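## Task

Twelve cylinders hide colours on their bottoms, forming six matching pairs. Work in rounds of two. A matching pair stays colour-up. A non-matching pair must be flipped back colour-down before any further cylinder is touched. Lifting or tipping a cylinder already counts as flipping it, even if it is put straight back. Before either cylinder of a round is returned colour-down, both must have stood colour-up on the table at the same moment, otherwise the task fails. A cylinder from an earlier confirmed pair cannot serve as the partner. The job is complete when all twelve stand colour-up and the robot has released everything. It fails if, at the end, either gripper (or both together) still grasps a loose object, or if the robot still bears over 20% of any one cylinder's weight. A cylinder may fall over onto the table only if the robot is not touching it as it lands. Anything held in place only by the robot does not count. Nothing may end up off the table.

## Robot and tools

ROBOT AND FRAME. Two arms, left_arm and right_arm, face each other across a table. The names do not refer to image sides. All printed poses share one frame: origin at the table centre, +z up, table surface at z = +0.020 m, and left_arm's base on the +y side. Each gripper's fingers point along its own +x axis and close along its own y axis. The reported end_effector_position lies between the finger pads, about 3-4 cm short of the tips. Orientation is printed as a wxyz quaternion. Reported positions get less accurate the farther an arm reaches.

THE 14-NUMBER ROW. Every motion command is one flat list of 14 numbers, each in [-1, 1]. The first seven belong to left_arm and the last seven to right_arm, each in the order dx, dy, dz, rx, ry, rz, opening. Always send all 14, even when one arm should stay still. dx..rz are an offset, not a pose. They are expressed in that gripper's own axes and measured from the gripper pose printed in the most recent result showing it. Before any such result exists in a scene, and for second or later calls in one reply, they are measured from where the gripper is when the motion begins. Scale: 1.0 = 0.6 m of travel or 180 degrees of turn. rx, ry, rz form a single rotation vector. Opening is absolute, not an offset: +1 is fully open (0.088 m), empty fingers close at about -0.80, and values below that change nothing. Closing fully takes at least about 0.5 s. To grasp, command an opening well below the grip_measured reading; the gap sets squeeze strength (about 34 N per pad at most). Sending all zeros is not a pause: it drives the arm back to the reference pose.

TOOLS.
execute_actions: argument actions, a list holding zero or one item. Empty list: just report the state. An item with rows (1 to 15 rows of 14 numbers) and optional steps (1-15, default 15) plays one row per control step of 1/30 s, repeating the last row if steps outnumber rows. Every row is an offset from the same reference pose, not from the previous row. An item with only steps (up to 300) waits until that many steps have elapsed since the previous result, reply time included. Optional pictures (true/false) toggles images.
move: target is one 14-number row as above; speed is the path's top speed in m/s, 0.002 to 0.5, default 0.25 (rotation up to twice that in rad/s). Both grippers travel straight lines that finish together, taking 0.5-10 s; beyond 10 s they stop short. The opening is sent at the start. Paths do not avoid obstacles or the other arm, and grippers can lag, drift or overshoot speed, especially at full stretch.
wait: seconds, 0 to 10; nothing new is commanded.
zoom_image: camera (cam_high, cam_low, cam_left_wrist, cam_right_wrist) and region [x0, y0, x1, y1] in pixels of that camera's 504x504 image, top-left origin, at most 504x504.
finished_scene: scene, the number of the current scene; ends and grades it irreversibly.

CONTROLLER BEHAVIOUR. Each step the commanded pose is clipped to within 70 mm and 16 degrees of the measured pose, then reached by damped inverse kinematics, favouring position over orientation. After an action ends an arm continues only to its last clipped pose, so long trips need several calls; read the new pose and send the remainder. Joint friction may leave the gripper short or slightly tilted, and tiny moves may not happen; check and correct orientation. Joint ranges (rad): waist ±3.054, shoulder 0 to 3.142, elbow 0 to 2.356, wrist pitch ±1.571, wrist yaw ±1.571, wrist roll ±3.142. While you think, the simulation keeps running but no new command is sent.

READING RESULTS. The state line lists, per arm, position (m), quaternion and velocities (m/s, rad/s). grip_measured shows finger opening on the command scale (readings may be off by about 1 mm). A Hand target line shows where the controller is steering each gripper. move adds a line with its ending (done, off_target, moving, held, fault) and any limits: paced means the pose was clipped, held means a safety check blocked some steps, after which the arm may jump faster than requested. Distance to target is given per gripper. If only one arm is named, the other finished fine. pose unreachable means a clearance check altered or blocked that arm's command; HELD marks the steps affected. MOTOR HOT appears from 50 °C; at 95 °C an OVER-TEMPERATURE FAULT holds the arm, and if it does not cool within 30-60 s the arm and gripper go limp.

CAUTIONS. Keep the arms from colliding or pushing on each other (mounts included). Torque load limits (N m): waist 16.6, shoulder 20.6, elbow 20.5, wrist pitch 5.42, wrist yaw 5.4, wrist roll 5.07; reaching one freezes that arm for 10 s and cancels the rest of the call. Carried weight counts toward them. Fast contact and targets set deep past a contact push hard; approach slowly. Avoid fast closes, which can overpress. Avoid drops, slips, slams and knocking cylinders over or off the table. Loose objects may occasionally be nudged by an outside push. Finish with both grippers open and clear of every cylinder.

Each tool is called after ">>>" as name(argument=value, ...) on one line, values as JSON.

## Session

>>> execute_actions(actions=[])

Scene clock: 0.00 s of 17941.00 s.
left_arm: end_effector_position=(-0.0139, +0.1831, +0.1892) grip_measured=+0.831 end_effector_quat_wxyz=(+0.457, -0.196, +0.654, -0.569) end_effector_velocity=(+0.001, +0.002, -0.003) end_effector_angular_velocity=(+0.022, +0.011, +0.013) | right_arm: end_effector_position=(+0.0115, -0.1652, +0.4321) grip_measured=+0.821 end_effector_quat_wxyz=(+0.524, +0.027, -0.014, +0.851) end_effector_velocity=(-0.000, -0.000, -0.004) end_effector_angular_velocity=(-0.007, -0.012, +0.004)
Joint positions: left_arm=[-0.28   1.526  0.152  0.974  0.266 -1.388  0.08 ] | right_arm=[ 0.002  0.843  0.651  0.252 -0.008  0.005  0.079]
Joint velocities: left_arm=[-0.002 -0.002 -0.007 -0.007 -0.007 -0.022 -0.   ] | right_arm=[-0.002 -0.002 -0.007 -0.007 -0.007 -0.007 -0.   ]
Heat: left arm: hottest shoulder 38 °C (+0.0 °C/min); right arm: hottest shoulder 31 °C (+0.0 °C/min).
Hand target (left_arm): -0.014, +0.183, +0.189; +0.457, -0.196, +0.654, -0.569
Hand target (right_arm): +0.012, -0.165, +0.432; +0.524, +0.027, -0.014, +0.851

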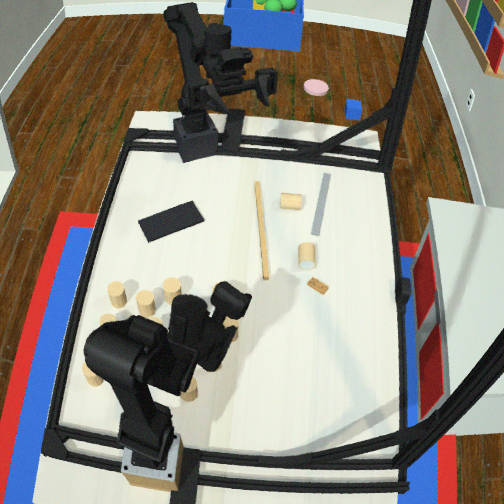

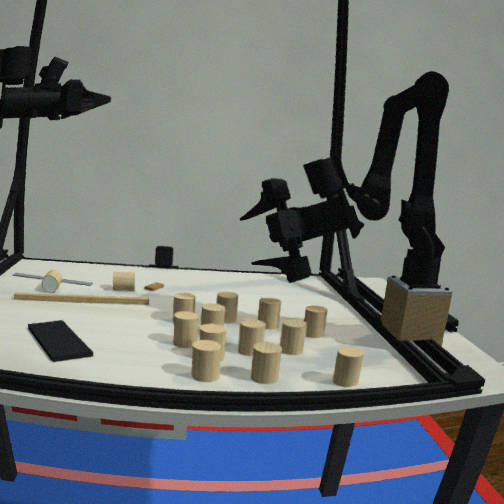

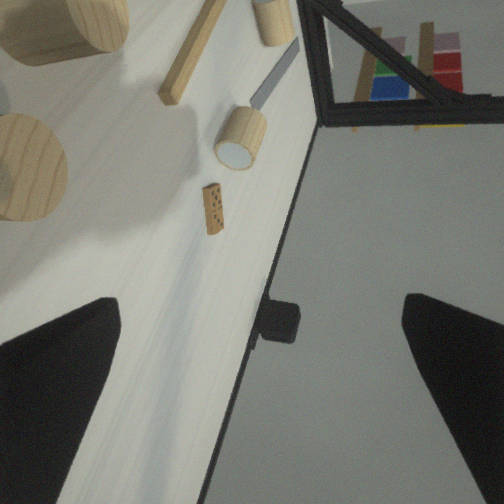

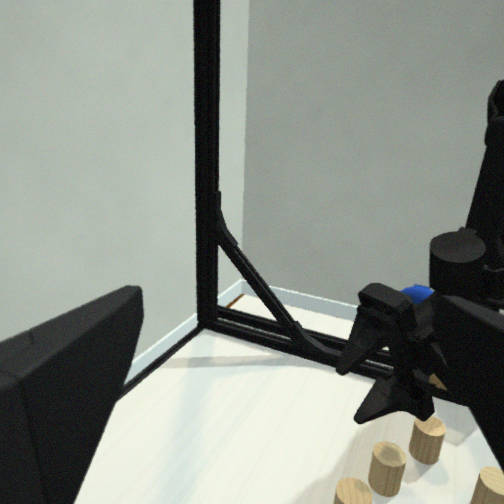

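>>> move(target=[0.128,-0.015,-0.233,0.071,0.269,0.396,0.5,0.03,-0.36,-0.472,0.025,0.149,-0.148,0.5], speed=0.35)

>>> zoom_image(camera="cam_high", region=[60,250,280,430])

Scene clock: 27.97 s of 17941.00 s.
left_arm: end_effector_position=(-0.1685, +0.2016, +0.1592) grip_measured=+0.500 end_effector_quat_wxyz=(+0.423, +0.489, +0.704, -0.295) end_effector_velocity=(+0.002, +0.002, -0.001) end_effector_angular_velocity=(+0.014, -0.022, +0.002) | right_arm: end_effector_position=(+0.1880, -0.0402, +0.1523) grip_measured=+0.500 end_effector_quat_wxyz=(+0.691, -0.145, +0.145, +0.693) end_effector_velocity=(-0.003, -0.002, -0.005) end_effector_angular_velocity=(-0.016, +0.004, +0.021)
Joint positions: left_arm=[-0.645  2.314  1.776 -1.307  0.408 -0.952  0.063] | right_arm=[-0.593  1.847  0.517  0.913 -0.127 -0.055  0.064]
Joint velocities: left_arm=[-0.002  0.007  0.007 -0.022 -0.007 -0.007 -0.   ] | right_arm=[-0.002  0.007 -0.002 -0.007 -0.022 -0.007  0.   ]
Heat: left arm: hottest shoulder 38 °C (+0.0 °C/min); right arm: hottest elbow 32 °C (+2.1 °C/min).
Hand target (left_arm): -0.170, +0.201, +0.158; +0.421, +0.491, +0.704, -0.295
Hand target (right_arm): +0.190, -0.038, +0.151; +0.693, -0.146, +0.144, +0.691
Off the commanded pose (left_arm): 0.002 m, 0 deg.
Off the commanded pose (right_arm): 0.004 m, 0 deg.
After step 90, 22.20 s passed at rest.
move: done

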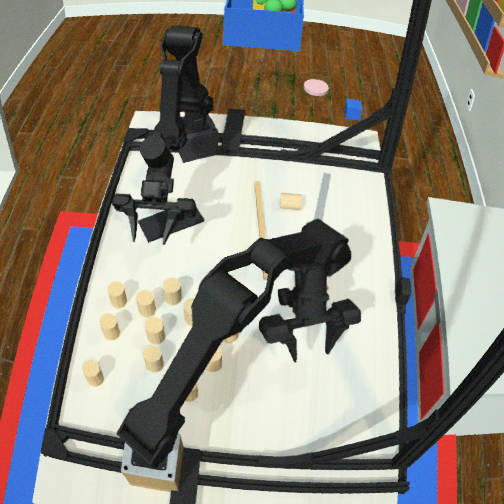

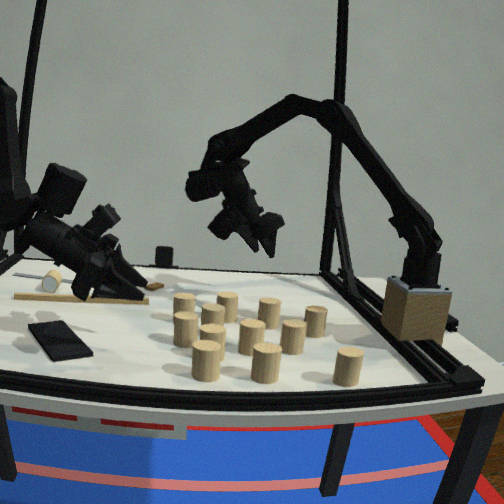

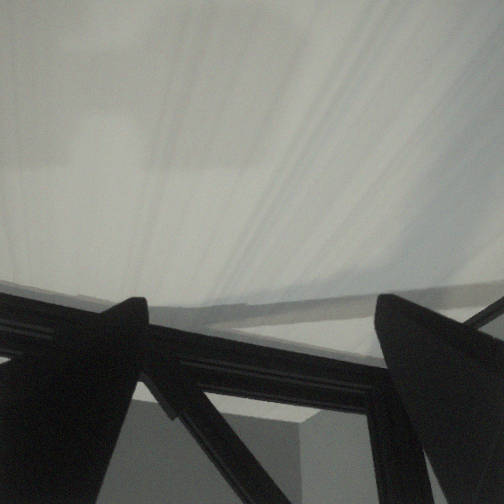

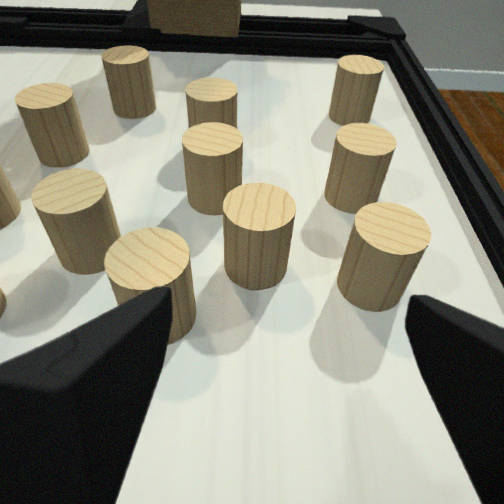

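Region (60, 250, 280, 430) of cam_high's 504x504 image, scaled by 2.291, with more detail than that image has; it fills the top 412 rows of this view, and the rest is white.

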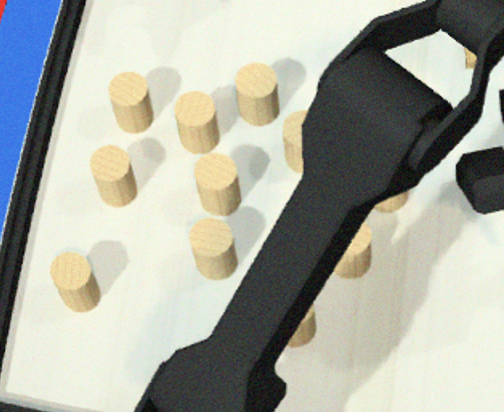

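>>> move(target=[0.013,0.407,0.061,0,0,0,0.4,0.11,0.103,0,0,0,0,0.35], speed=0.35)

Scene clock: 61.47 s of 17941.00 s.
left_arm: end_effector_position=(+0.0703, +0.2571, +0.1346) grip_measured=+0.400 end_effector_quat_wxyz=(+0.424, +0.490, +0.703, -0.292) end_effector_velocity=(+0.005, +0.006, +0.001) end_effector_angular_velocity=(+0.022, -0.012, -0.022) | right_arm: end_effector_position=(+0.1271, +0.0186, +0.1292) grip_measured=+0.350 end_effector_quat_wxyz=(+0.691, -0.142, +0.143, +0.694) end_effector_velocity=(-0.002, -0.000, -0.002) end_effector_angular_velocity=(-0.008, +0.001, +0.021)
Joint positions: left_arm=[-0.056  1.925  1.017 -1.117  0.189 -0.379  0.059] | right_arm=[-0.384  2.084  0.75   0.927  0.062  0.029  0.056]
Joint velocities: left_arm=[ 0.007 -0.002 -0.007 -0.022 -0.022  0.022 -0.   ] | right_arm=[-0.002  0.002  0.002 -0.007 -0.022 -0.007 -0.   ]
Heat: left arm: hottest shoulder 43 °C (+5.0 °C/min); right arm: hottest wrist pitch 34 °C (+3.0 °C/min).
Hand target (left_arm): +0.072, +0.258, +0.136; +0.426, +0.489, +0.702, -0.294
Hand target (right_arm): +0.126, +0.020, +0.125; +0.691, -0.145, +0.146, +0.693
Off the commanded pose (left_arm): 0.002 m, 0 deg.
Off the commanded pose (right_arm): 0.004 m, 0 deg.
After step 90, 29.27 s passed at rest.
move: done

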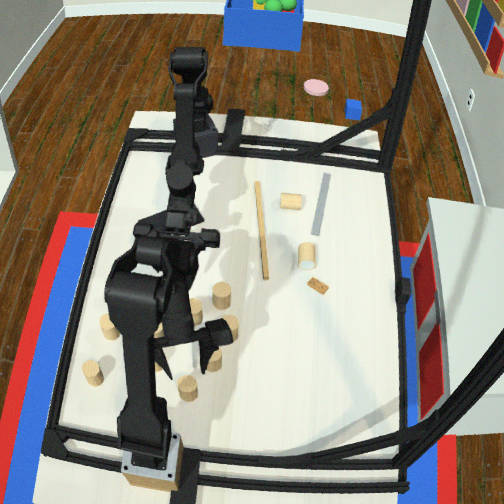

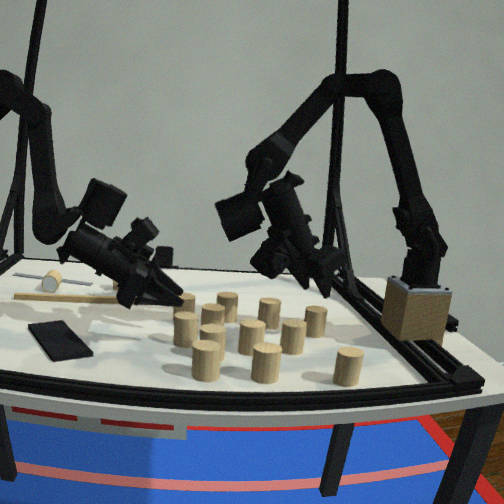

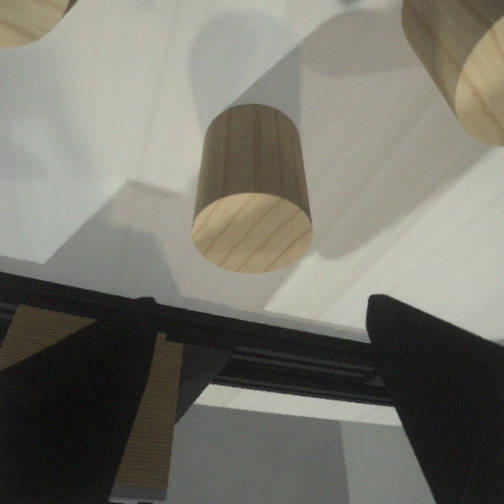

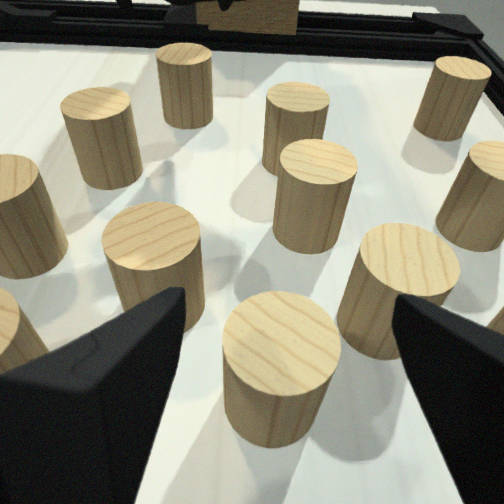

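>>> move(target=[0.126,0.0055,0.025,0,0,0,0.4,0.082,0.004,-0.089,0,0.004,0,0.22], speed=0.12)

Scene clock: 73.97 s of 17941.00 s.
left_arm: end_effector_position=(+0.0670, +0.2766, +0.0621) grip_measured=+0.400 end_effector_quat_wxyz=(+0.427, +0.489, +0.702, -0.295) end_effector_velocity=(+0.001, +0.001, +0.000) end_effector_angular_velocity=(+0.008, -0.010, +0.001) | right_arm: end_effector_position=(+0.1255, +0.0419, +0.0654) grip_measured=+0.220 end_effector_quat_wxyz=(+0.690, -0.145, +0.146, +0.694) end_effector_velocity=(-0.002, -0.003, -0.005) end_effector_angular_velocity=(-0.018, +0.001, +0.021)
Joint positions: left_arm=[-0.075  2.082  0.856 -0.786  0.196 -0.397  0.059] | right_arm=[-0.384  2.375  0.883  1.078  0.062  0.029  0.05 ]
Joint velocities: left_arm=[-0.002  0.002  0.002 -0.007 -0.007 -0.007 -0.   ] | right_arm=[-0.002  0.002 -0.007 -0.007 -0.022 -0.007 -0.   ]
Heat: left arm: hottest shoulder 43 °C (+5.0 °C/min); right arm: hottest wrist pitch 34 °C (+3.0 °C/min).
Hand target (left_arm): +0.066, +0.279, +0.061; +0.424, +0.490, +0.703, -0.292
Hand target (right_arm): +0.125, +0.042, +0.061; +0.690, -0.147, +0.148, +0.693
Off the commanded pose (left_arm): 0.003 m, 1 deg.
Off the commanded pose (right_arm): 0.005 m, 0 deg.
After step 90, 8.33 s passed at rest.
move: done

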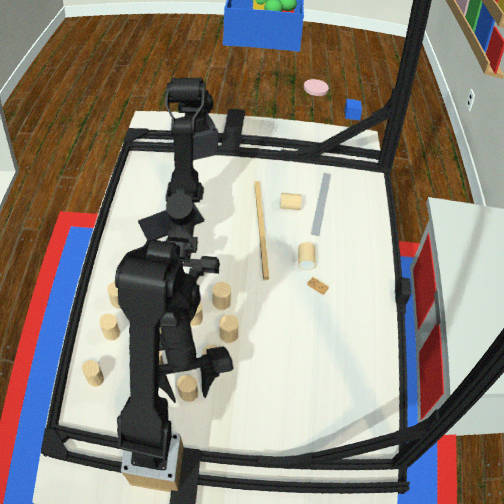

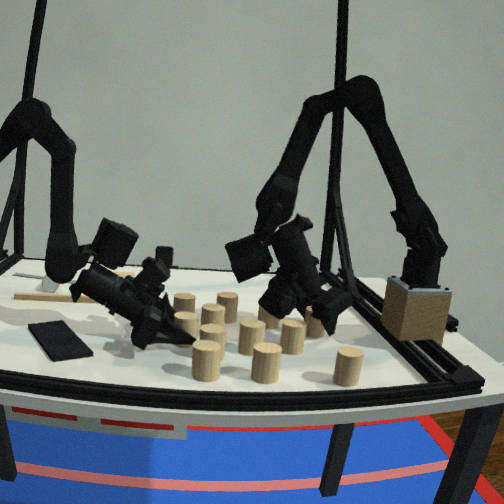

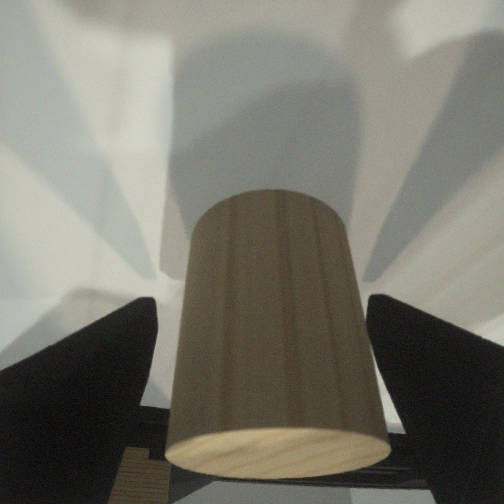

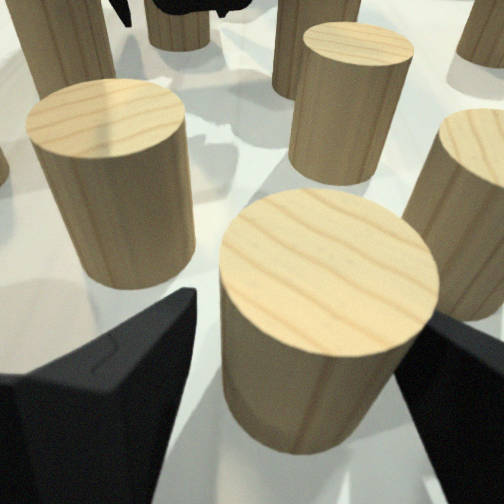

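>>> execute_actions(actions=[{"rows":[[0,0,0,0,0,0,-0.3,0,0,0,0,0,0,-0.3]],"steps":8}], pictures=false)

>>> move(target=[-0.11,0,-0.058,0,0,0,-0.3,-0.03,0,0.068,0,0,0,-0.3], speed=0.2)

>>> move(target=[0.078,-0.415,0.025,0,-0.5,0,-0.3,-0.187,0.126,-0.118,-0.508,0.385,0.195,-0.3], speed=0.5)

Scene clock: 96.37 s of 17941.00 s.
left_arm: end_effector_position=(+0.0667, +0.2768, +0.0622) grip_measured=-0.007 end_effector_quat_wxyz=(+0.426, +0.488, +0.702, -0.295) end_effector_velocity=(-0.004, -0.002, -0.000) end_effector_angular_velocity=(-0.004, +0.017, +0.013) | right_arm: end_effector_position=(+0.1254, +0.0420, +0.0654) grip_measured=+0.001 end_effector_quat_wxyz=(+0.690, -0.144, +0.146, +0.694) end_effector_velocity=(+0.000, +0.001, +0.000) end_effector_angular_velocity=(-0.003, -0.004, +0.007)
Joint positions: left_arm=[-0.075  2.082  0.856 -0.787  0.198 -0.397  0.039] | right_arm=[-0.384  2.376  0.883  1.079  0.062  0.03   0.039]
Joint velocities: left_arm=[-0.002  0.002  0.002  0.007  0.022 -0.007 -0.   ] | right_arm=[-0.002 -0.002  0.002 -0.007 -0.007 -0.007 -0.   ]
Heat: left arm: hottest shoulder 41 °C (+1.0 °C/min); right arm: hottest wrist pitch 35 °C (+3.0 °C/min).
Hand target (left_arm): +0.067, +0.276, +0.062; +0.427, +0.488, +0.702, -0.295
Hand target (right_arm): +0.125, +0.042, +0.065; +0.690, -0.145, +0.146, +0.694
Off the commanded pose (left_arm): 0.000 m, 0 deg.
Off the commanded pose (right_arm): 0.000 m, 0 deg.
Steps of this call (steps 1 to 90: nothing new was sent; then 19.13 s passed at rest; steps 91 to 98: all 8 steps of this action). Readings (end_effector_position):
91: left_arm (+0.0669, +0.2766, +0.0620) | right_arm (+0.1255, +0.0419, +0.0652)
92: left_arm (+0.0668, +0.2766, +0.0620) | right_arm (+0.1256, +0.0420, +0.0653)
94: left_arm (+0.0667, +0.2769, +0.0622) | right_arm (+0.1254, +0.0421, +0.0656)
98: the state above

Scene clock: 97.53 s of 17941.00 s.
left_arm: end_effector_position=(+0.0669, +0.2806, +0.1339) grip_measured=-0.008 end_effector_quat_wxyz=(+0.422, +0.492, +0.704, -0.289) end_effector_velocity=(-0.002, -0.000, +0.002) end_effector_angular_velocity=(-0.001, +0.003, +0.007) | right_arm: end_effector_position=(+0.1254, +0.0417, +0.1019) grip_measured=+0.001 end_effector_quat_wxyz=(+0.689, -0.150, +0.150, +0.693) end_effector_velocity=(+0.000, -0.003, -0.003) end_effector_angular_velocity=(-0.012, -0.005, +0.007)
Joint positions: left_arm=[-0.075  1.86   0.918 -1.087  0.198 -0.397  0.039] | right_arm=[-0.384  2.223  0.864  0.931  0.062  0.03   0.039]
Joint velocities: left_arm=[-0.002 -0.007  0.002 -0.007  0.007 -0.007 -0.   ] | right_arm=[-0.002 -0.002 -0.007 -0.007 -0.007 -0.007 -0.   ]
Heat: left arm: hottest shoulder 41 °C (+1.0 °C/min); right arm: hottest wrist pitch 35 °C (+3.0 °C/min).
Hand target (left_arm): +0.066, +0.277, +0.137; +0.426, +0.488, +0.702, -0.295
Hand target (right_arm): +0.125, +0.042, +0.110; +0.690, -0.144, +0.146, +0.694
Off the commanded pose (left_arm): 0.005 m, 1 deg.
Off the commanded pose (right_arm): 0.008 m, 1 deg.
move: done

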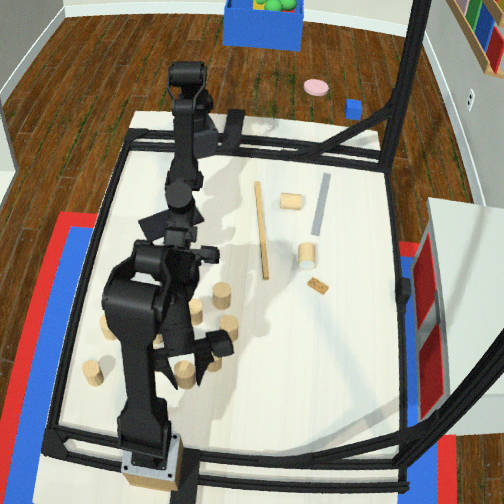

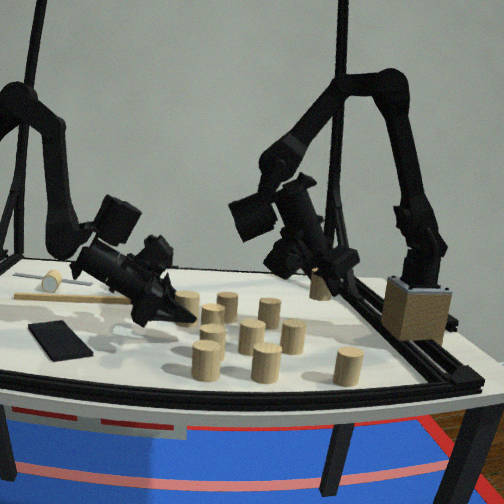

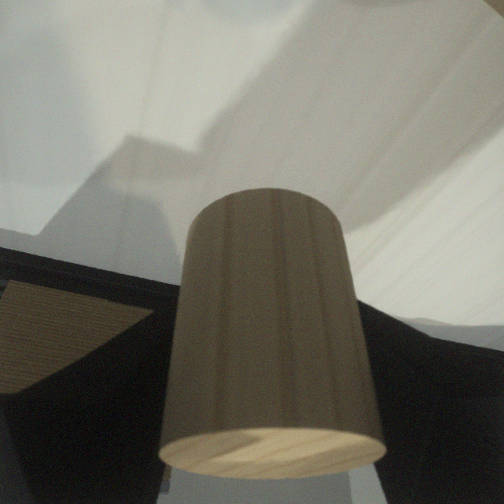

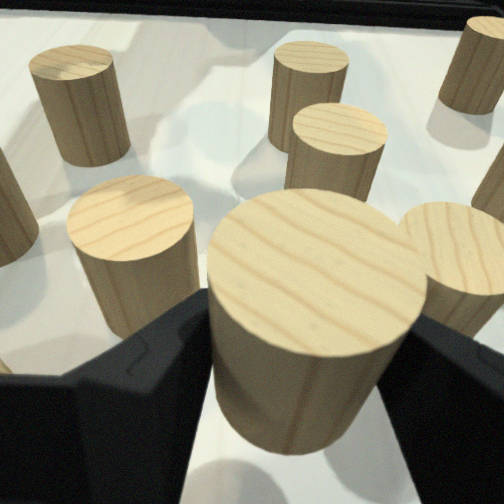

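Scene clock: 100.20 s of 17941.00 s.
left_arm: end_effector_position=(-0.1698, +0.2060, +0.0835) grip_measured=-0.008 end_effector_quat_wxyz=(+0.794, +0.146, +0.208, -0.552) end_effector_velocity=(+0.001, -0.000, +0.003) end_effector_angular_velocity=(-0.020, -0.006, +0.010) | right_arm: end_effector_position=(+0.0499, -0.0913, +0.0861) grip_measured=+0.001 end_effector_quat_wxyz=(+0.001, -0.835, +0.006, +0.550) end_effector_velocity=(+0.001, -0.003, +0.002) end_effector_angular_velocity=(-0.021, -0.000, +0.003)
Joint positions: left_arm=[-1.155  2.33   1.153 -0.304 -1.054 -1.466  0.039] | right_arm=[-0.031  2.243  1.484 -0.995  0.365 -1.101  0.039]
Joint velocities: left_arm=[-0.002  0.002  0.007 -0.022 -0.022 -0.022 -0.   ] | right_arm=[-0.002 -0.002  0.002 -0.022 -0.007 -0.007 -0.   ]
Heat: left arm: hottest shoulder 41 °C (+1.0 °C/min); right arm: hottest shoulder 35 °C (+3.0 °C/min).
Hand target (left_arm): -0.172, +0.206, +0.083; +0.794, +0.144, +0.206, -0.553
Hand target (right_arm): +0.050, -0.090, +0.083; +0.003, +0.837, -0.006, -0.547
Off the commanded pose (left_arm): 0.004 m, 1 deg.
Off the commanded pose (right_arm): 0.002 m, 1 deg.
move: done

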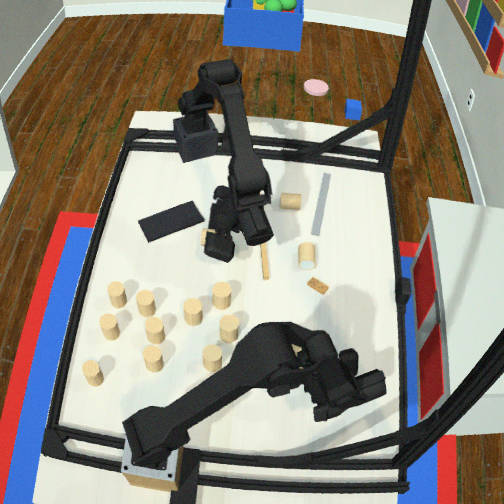

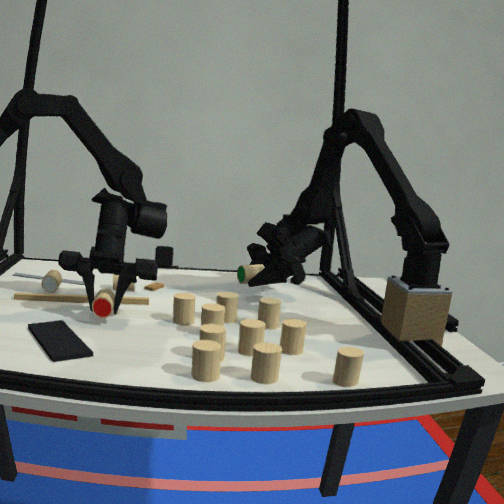

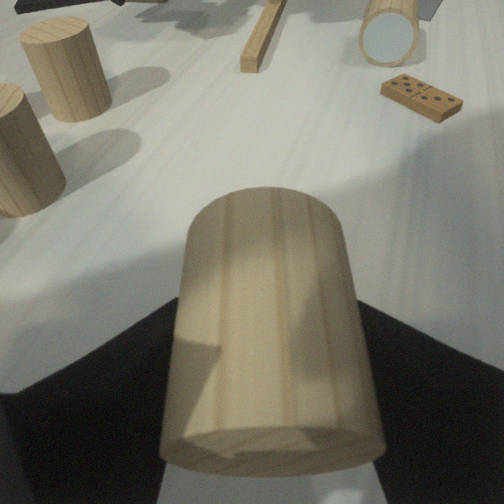

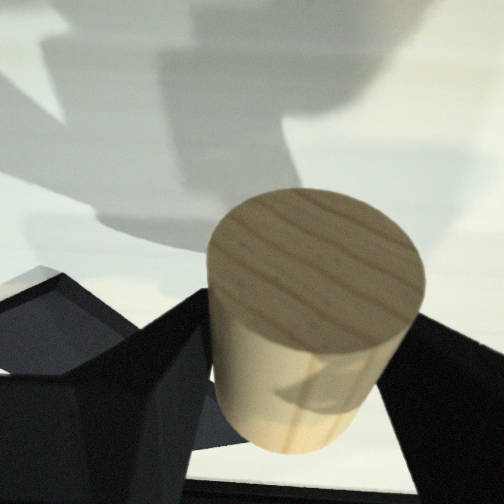

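>>> move(target=[0.029,0,-0.052,0,-0.004,0,-0.3,0.034,0,0.015,0,0.005,0,-0.3], speed=0.05)

Scene clock: 104.70 s of 17941.00 s.
left_arm: end_effector_position=(-0.1673, +0.2066, +0.0521) grip_measured=-0.009 end_effector_quat_wxyz=(+0.796, +0.141, +0.199, -0.553) end_effector_velocity=(+0.004, +0.003, +0.002) end_effector_angular_velocity=(-0.012, -0.027, -0.002) | right_arm: end_effector_position=(+0.0485, -0.0878, +0.0701) grip_measured=+0.001 end_effector_quat_wxyz=(+0.008, -0.836, +0.002, +0.548) end_effector_velocity=(+0.001, -0.002, +0.000) end_effector_angular_velocity=(-0.013, +0.003, +0.003)
Joint positions: left_arm=[-1.159  2.436  1.158 -0.21  -1.075 -1.471  0.039] | right_arm=[-0.029  2.28   1.474 -0.938  0.373 -1.095  0.039]
Joint velocities: left_arm=[-0.007 -0.002 -0.007 -0.022 -0.022 -0.007 -0.   ] | right_arm=[-0.002 -0.002 -0.002 -0.007 -0.007 -0.007 -0.   ]
Heat: left arm: hottest shoulder 41 °C (+0.0 °C/min); right arm: hottest shoulder 35 °C (+3.0 °C/min).
Hand target (left_arm): -0.170, +0.206, +0.048; +0.795, +0.142, +0.203, -0.553
Hand target (right_arm): +0.050, -0.091, +0.064; -0.001, +0.840, -0.006, -0.543
Off the commanded pose (left_arm): 0.005 m, 0 deg.
Off the commanded pose (right_arm): 0.007 m, 1 deg.
move: done

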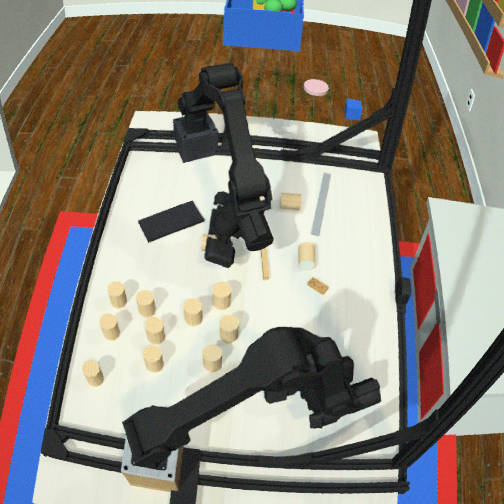

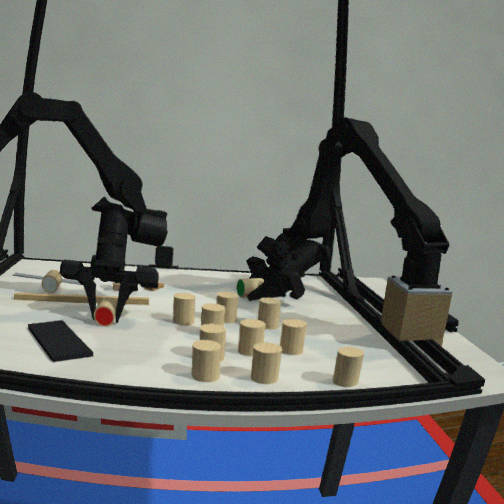

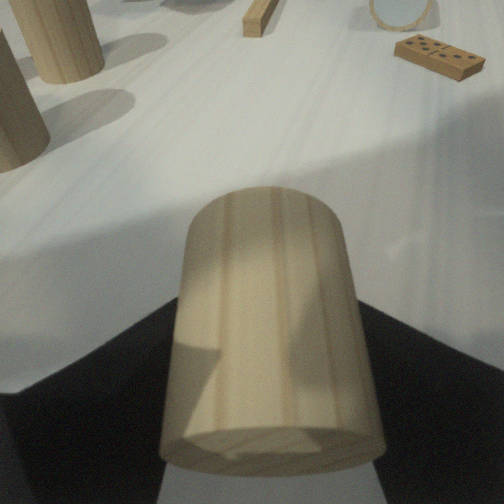

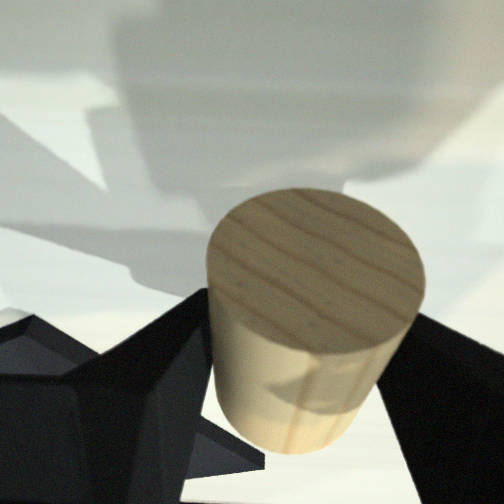

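>>> execute_actions(actions=[{"rows":[[0,0,0,0,0,0,0.5,0,0,0,0,0,0,0.5]],"steps":6}])

>>> move(target=[-0.017,0,0.032,0,0,0,0.5,-0.02,0,-0.008,0,0,0,0.5], speed=0.15)

>>> move(target=[0.035,-0.004,0.007,0,0.5,0,0.5,0.047,-0.007,-0.013,0,-0.5,0,0.5], speed=0.5)

Scene clock: 117.23 s of 17941.00 s.
left_arm: end_effector_position=(-0.1673, +0.2065, +0.0527) grip_measured=+0.390 end_effector_quat_wxyz=(+0.797, +0.139, +0.197, -0.553) end_effector_velocity=(-0.000, +0.007, -0.009) end_effector_angular_velocity=(+0.056, -0.002, -0.015) | right_arm: end_effector_position=(+0.0487, -0.0884, +0.0691) grip_measured=+0.395 end_effector_quat_wxyz=(+0.007, -0.837, +0.003, +0.548) end_effector_velocity=(+0.003, -0.001, +0.001) end_effector_angular_velocity=(-0.018, -0.010, +0.032)
Joint positions: left_arm=[-1.16   2.437  1.16  -0.211 -1.082 -1.474  0.058] | right_arm=[-0.028  2.282  1.473 -0.938  0.374 -1.094  0.058]
Joint velocities: left_arm=[-0.007  0.002 -0.007 -0.007  0.051  0.007  0.176] | right_arm=[-0.002 -0.002 -0.002 -0.007  0.007 -0.037  0.175]
Heat: left arm: hottest shoulder 41 °C (-2.0 °C/min); right arm: hottest shoulder 36 °C (+3.0 °C/min).
Hand target (left_arm): -0.167, +0.207, +0.052; +0.796, +0.141, +0.200, -0.553
Hand target (right_arm): +0.049, -0.088, +0.070; -0.008, +0.836, -0.003, -0.548
Off the commanded pose (left_arm): 0.001 m, 0 deg.
Off the commanded pose (right_arm): 0.001 m, 0 deg.
Steps of this call (steps 1 to 370: nothing new was sent; steps 371 to 376: all 6 steps of this action). Readings (end_effector_position):
371: left_arm (-0.1675, +0.2064, +0.0520) | right_arm (+0.0488, -0.0883, +0.0691)
372: left_arm (-0.1676, +0.2064, +0.0522) | right_arm (+0.0488, -0.0883, +0.0691)
374: left_arm (-0.1674, +0.2064, +0.0526) | right_arm (+0.0487, -0.0884, +0.0691)
376: the state above

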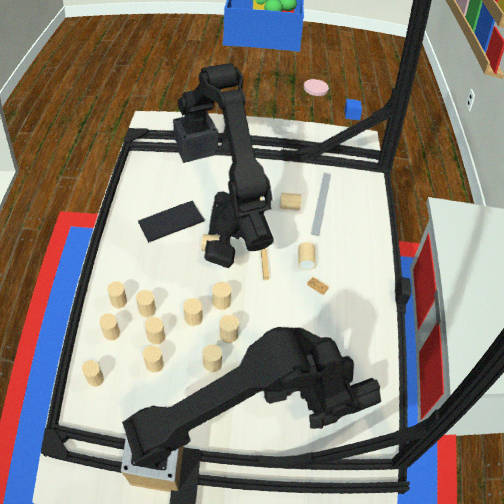

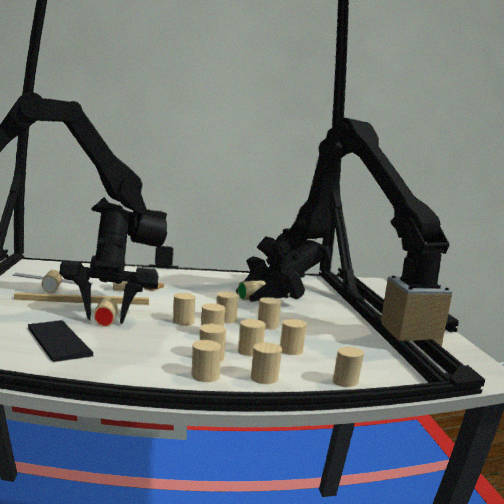

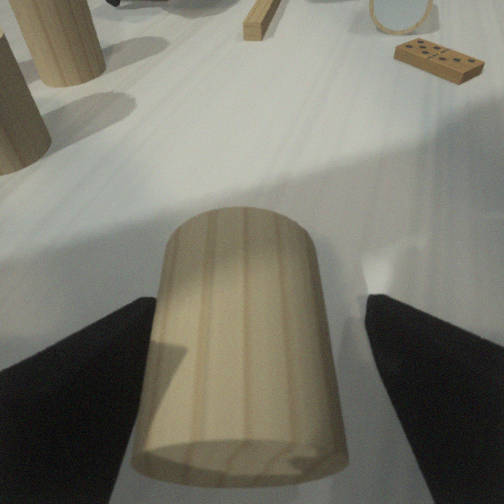

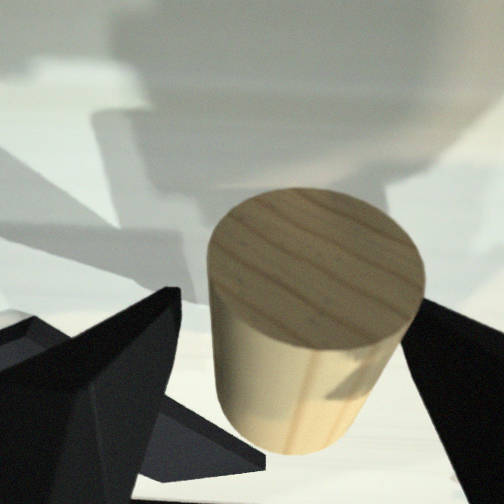

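Scene clock: 118.43 s of 17941.00 s.
left_arm: end_effector_position=(-0.1676, +0.2064, +0.0707) grip_measured=+0.500 end_effector_quat_wxyz=(+0.798, +0.141, +0.195, -0.553) end_effector_velocity=(-0.000, +0.002, +0.002) end_effector_angular_velocity=(+0.009, -0.002, +0.000) | right_arm: end_effector_position=(+0.0510, -0.0934, +0.0733) grip_measured=+0.500 end_effector_quat_wxyz=(-0.004, -0.840, +0.010, +0.543) end_effector_velocity=(+0.001, -0.007, +0.000) end_effector_angular_velocity=(-0.030, -0.004, +0.008)
Joint positions: left_arm=[-1.16   2.381  1.155 -0.268 -1.083 -1.473  0.063] | right_arm=[-0.028  2.277  1.477 -0.976  0.374 -1.094  0.063]
Joint velocities: left_arm=[-0.002 -0.007  0.002 -0.022  0.007 -0.007 -0.   ] | right_arm=[ 0.002 -0.002 -0.007 -0.022 -0.007 -0.007  0.   ]
Heat: left arm: hottest shoulder 42 °C (-1.0 °C/min); right arm: hottest shoulder 36 °C (+3.0 °C/min).
Hand target (left_arm): -0.167, +0.207, +0.074; +0.797, +0.139, +0.197, -0.553
Hand target (right_arm): +0.048, -0.089, +0.082; -0.007, +0.837, -0.003, -0.548
Off the commanded pose (left_arm): 0.004 m, 0 deg.
Off the commanded pose (right_arm): 0.010 m, 2 deg.
move: off_target (right_arm)

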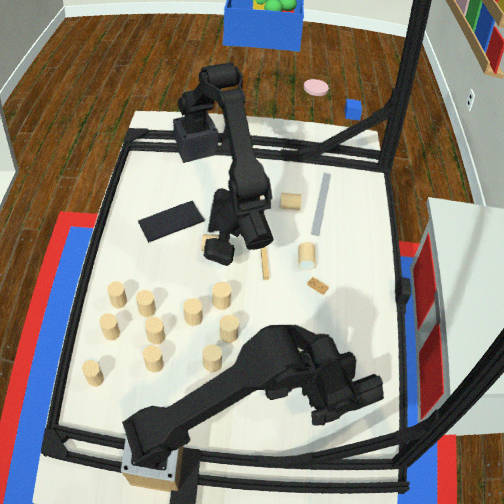

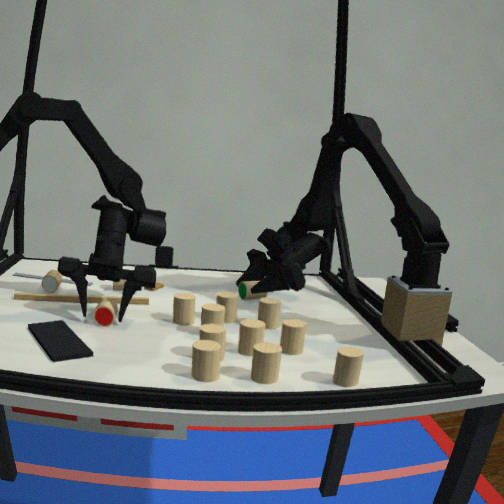

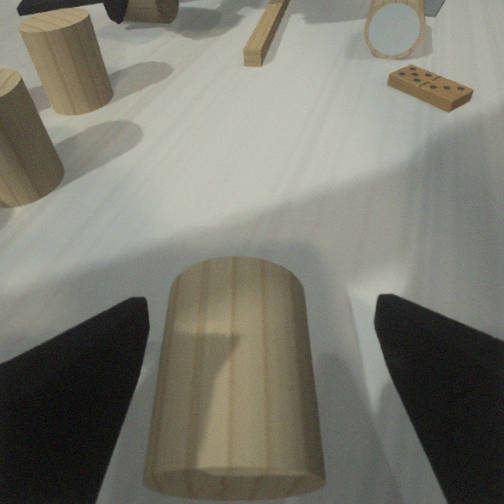

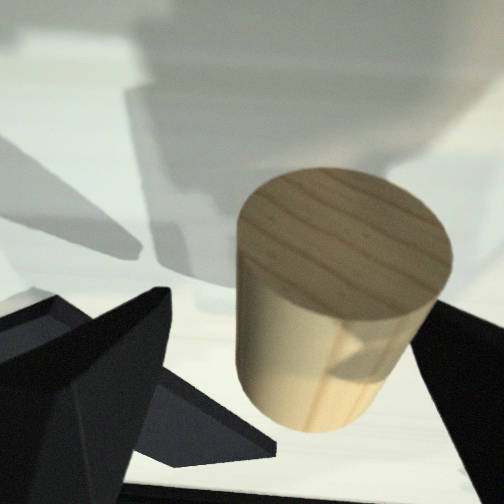

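Scene clock: 120.63 s of 17941.00 s.
left_arm: end_effector_position=(-0.1604, +0.1848, +0.0675) grip_measured=+0.500 end_effector_quat_wxyz=(+0.432, +0.488, +0.700, -0.292) end_effector_velocity=(-0.001, +0.002, +0.001) end_effector_angular_velocity=(+0.019, -0.007, +0.006) | right_arm: end_effector_position=(+0.0709, -0.0887, +0.0560) grip_measured=+0.500 end_effector_quat_wxyz=(+0.004, -0.216, +0.005, +0.976) end_effector_velocity=(+0.000, -0.002, -0.000) end_effector_angular_velocity=(-0.002, +0.012, +0.011)
Joint positions: left_arm=[-0.612  2.503  1.731 -1.085  0.383 -0.929  0.063] | right_arm=[-0.611  2.443  1.316 -0.752 -1.112 -1.902  0.064]
Joint velocities: left_arm=[-0.002  0.007  0.012 -0.022  0.007 -0.007  0.   ] | right_arm=[-0.002  0.012  0.012 -0.037 -0.007 -0.037 -0.   ]
Heat: left arm: hottest shoulder 42 °C (-1.0 °C/min); right arm: hottest shoulder 36 °C (+2.0 °C/min).
Hand target (left_arm): -0.161, +0.185, +0.065; +0.430, +0.490, +0.701, -0.291
Hand target (right_arm): +0.071, -0.089, +0.052; +0.004, -0.213, +0.010, +0.977
Off the commanded pose (left_arm): 0.004 m, 1 deg.
Off the commanded pose (right_arm): 0.005 m, 1 deg.
move: done

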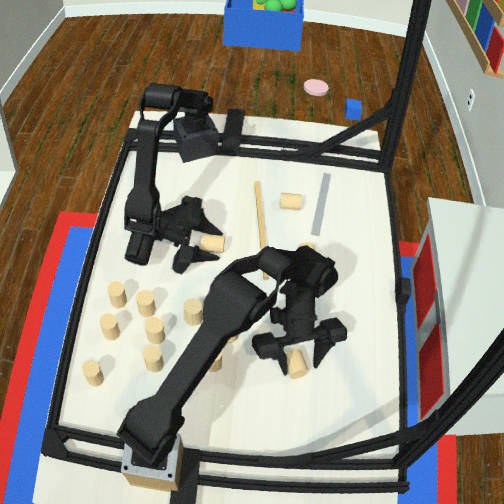

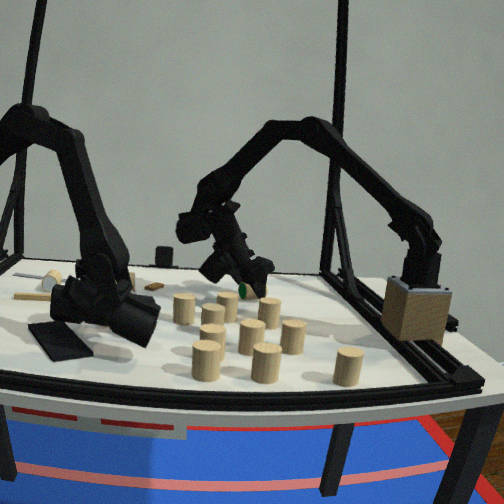

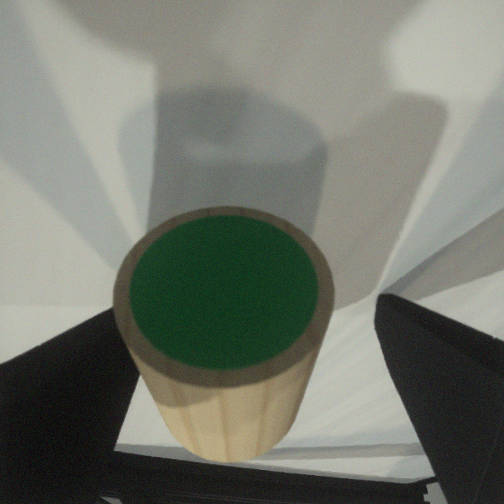

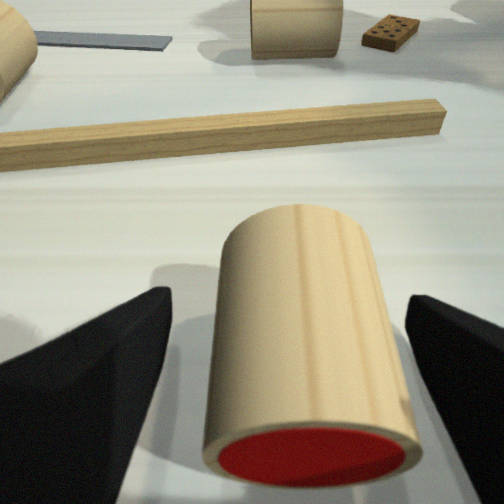

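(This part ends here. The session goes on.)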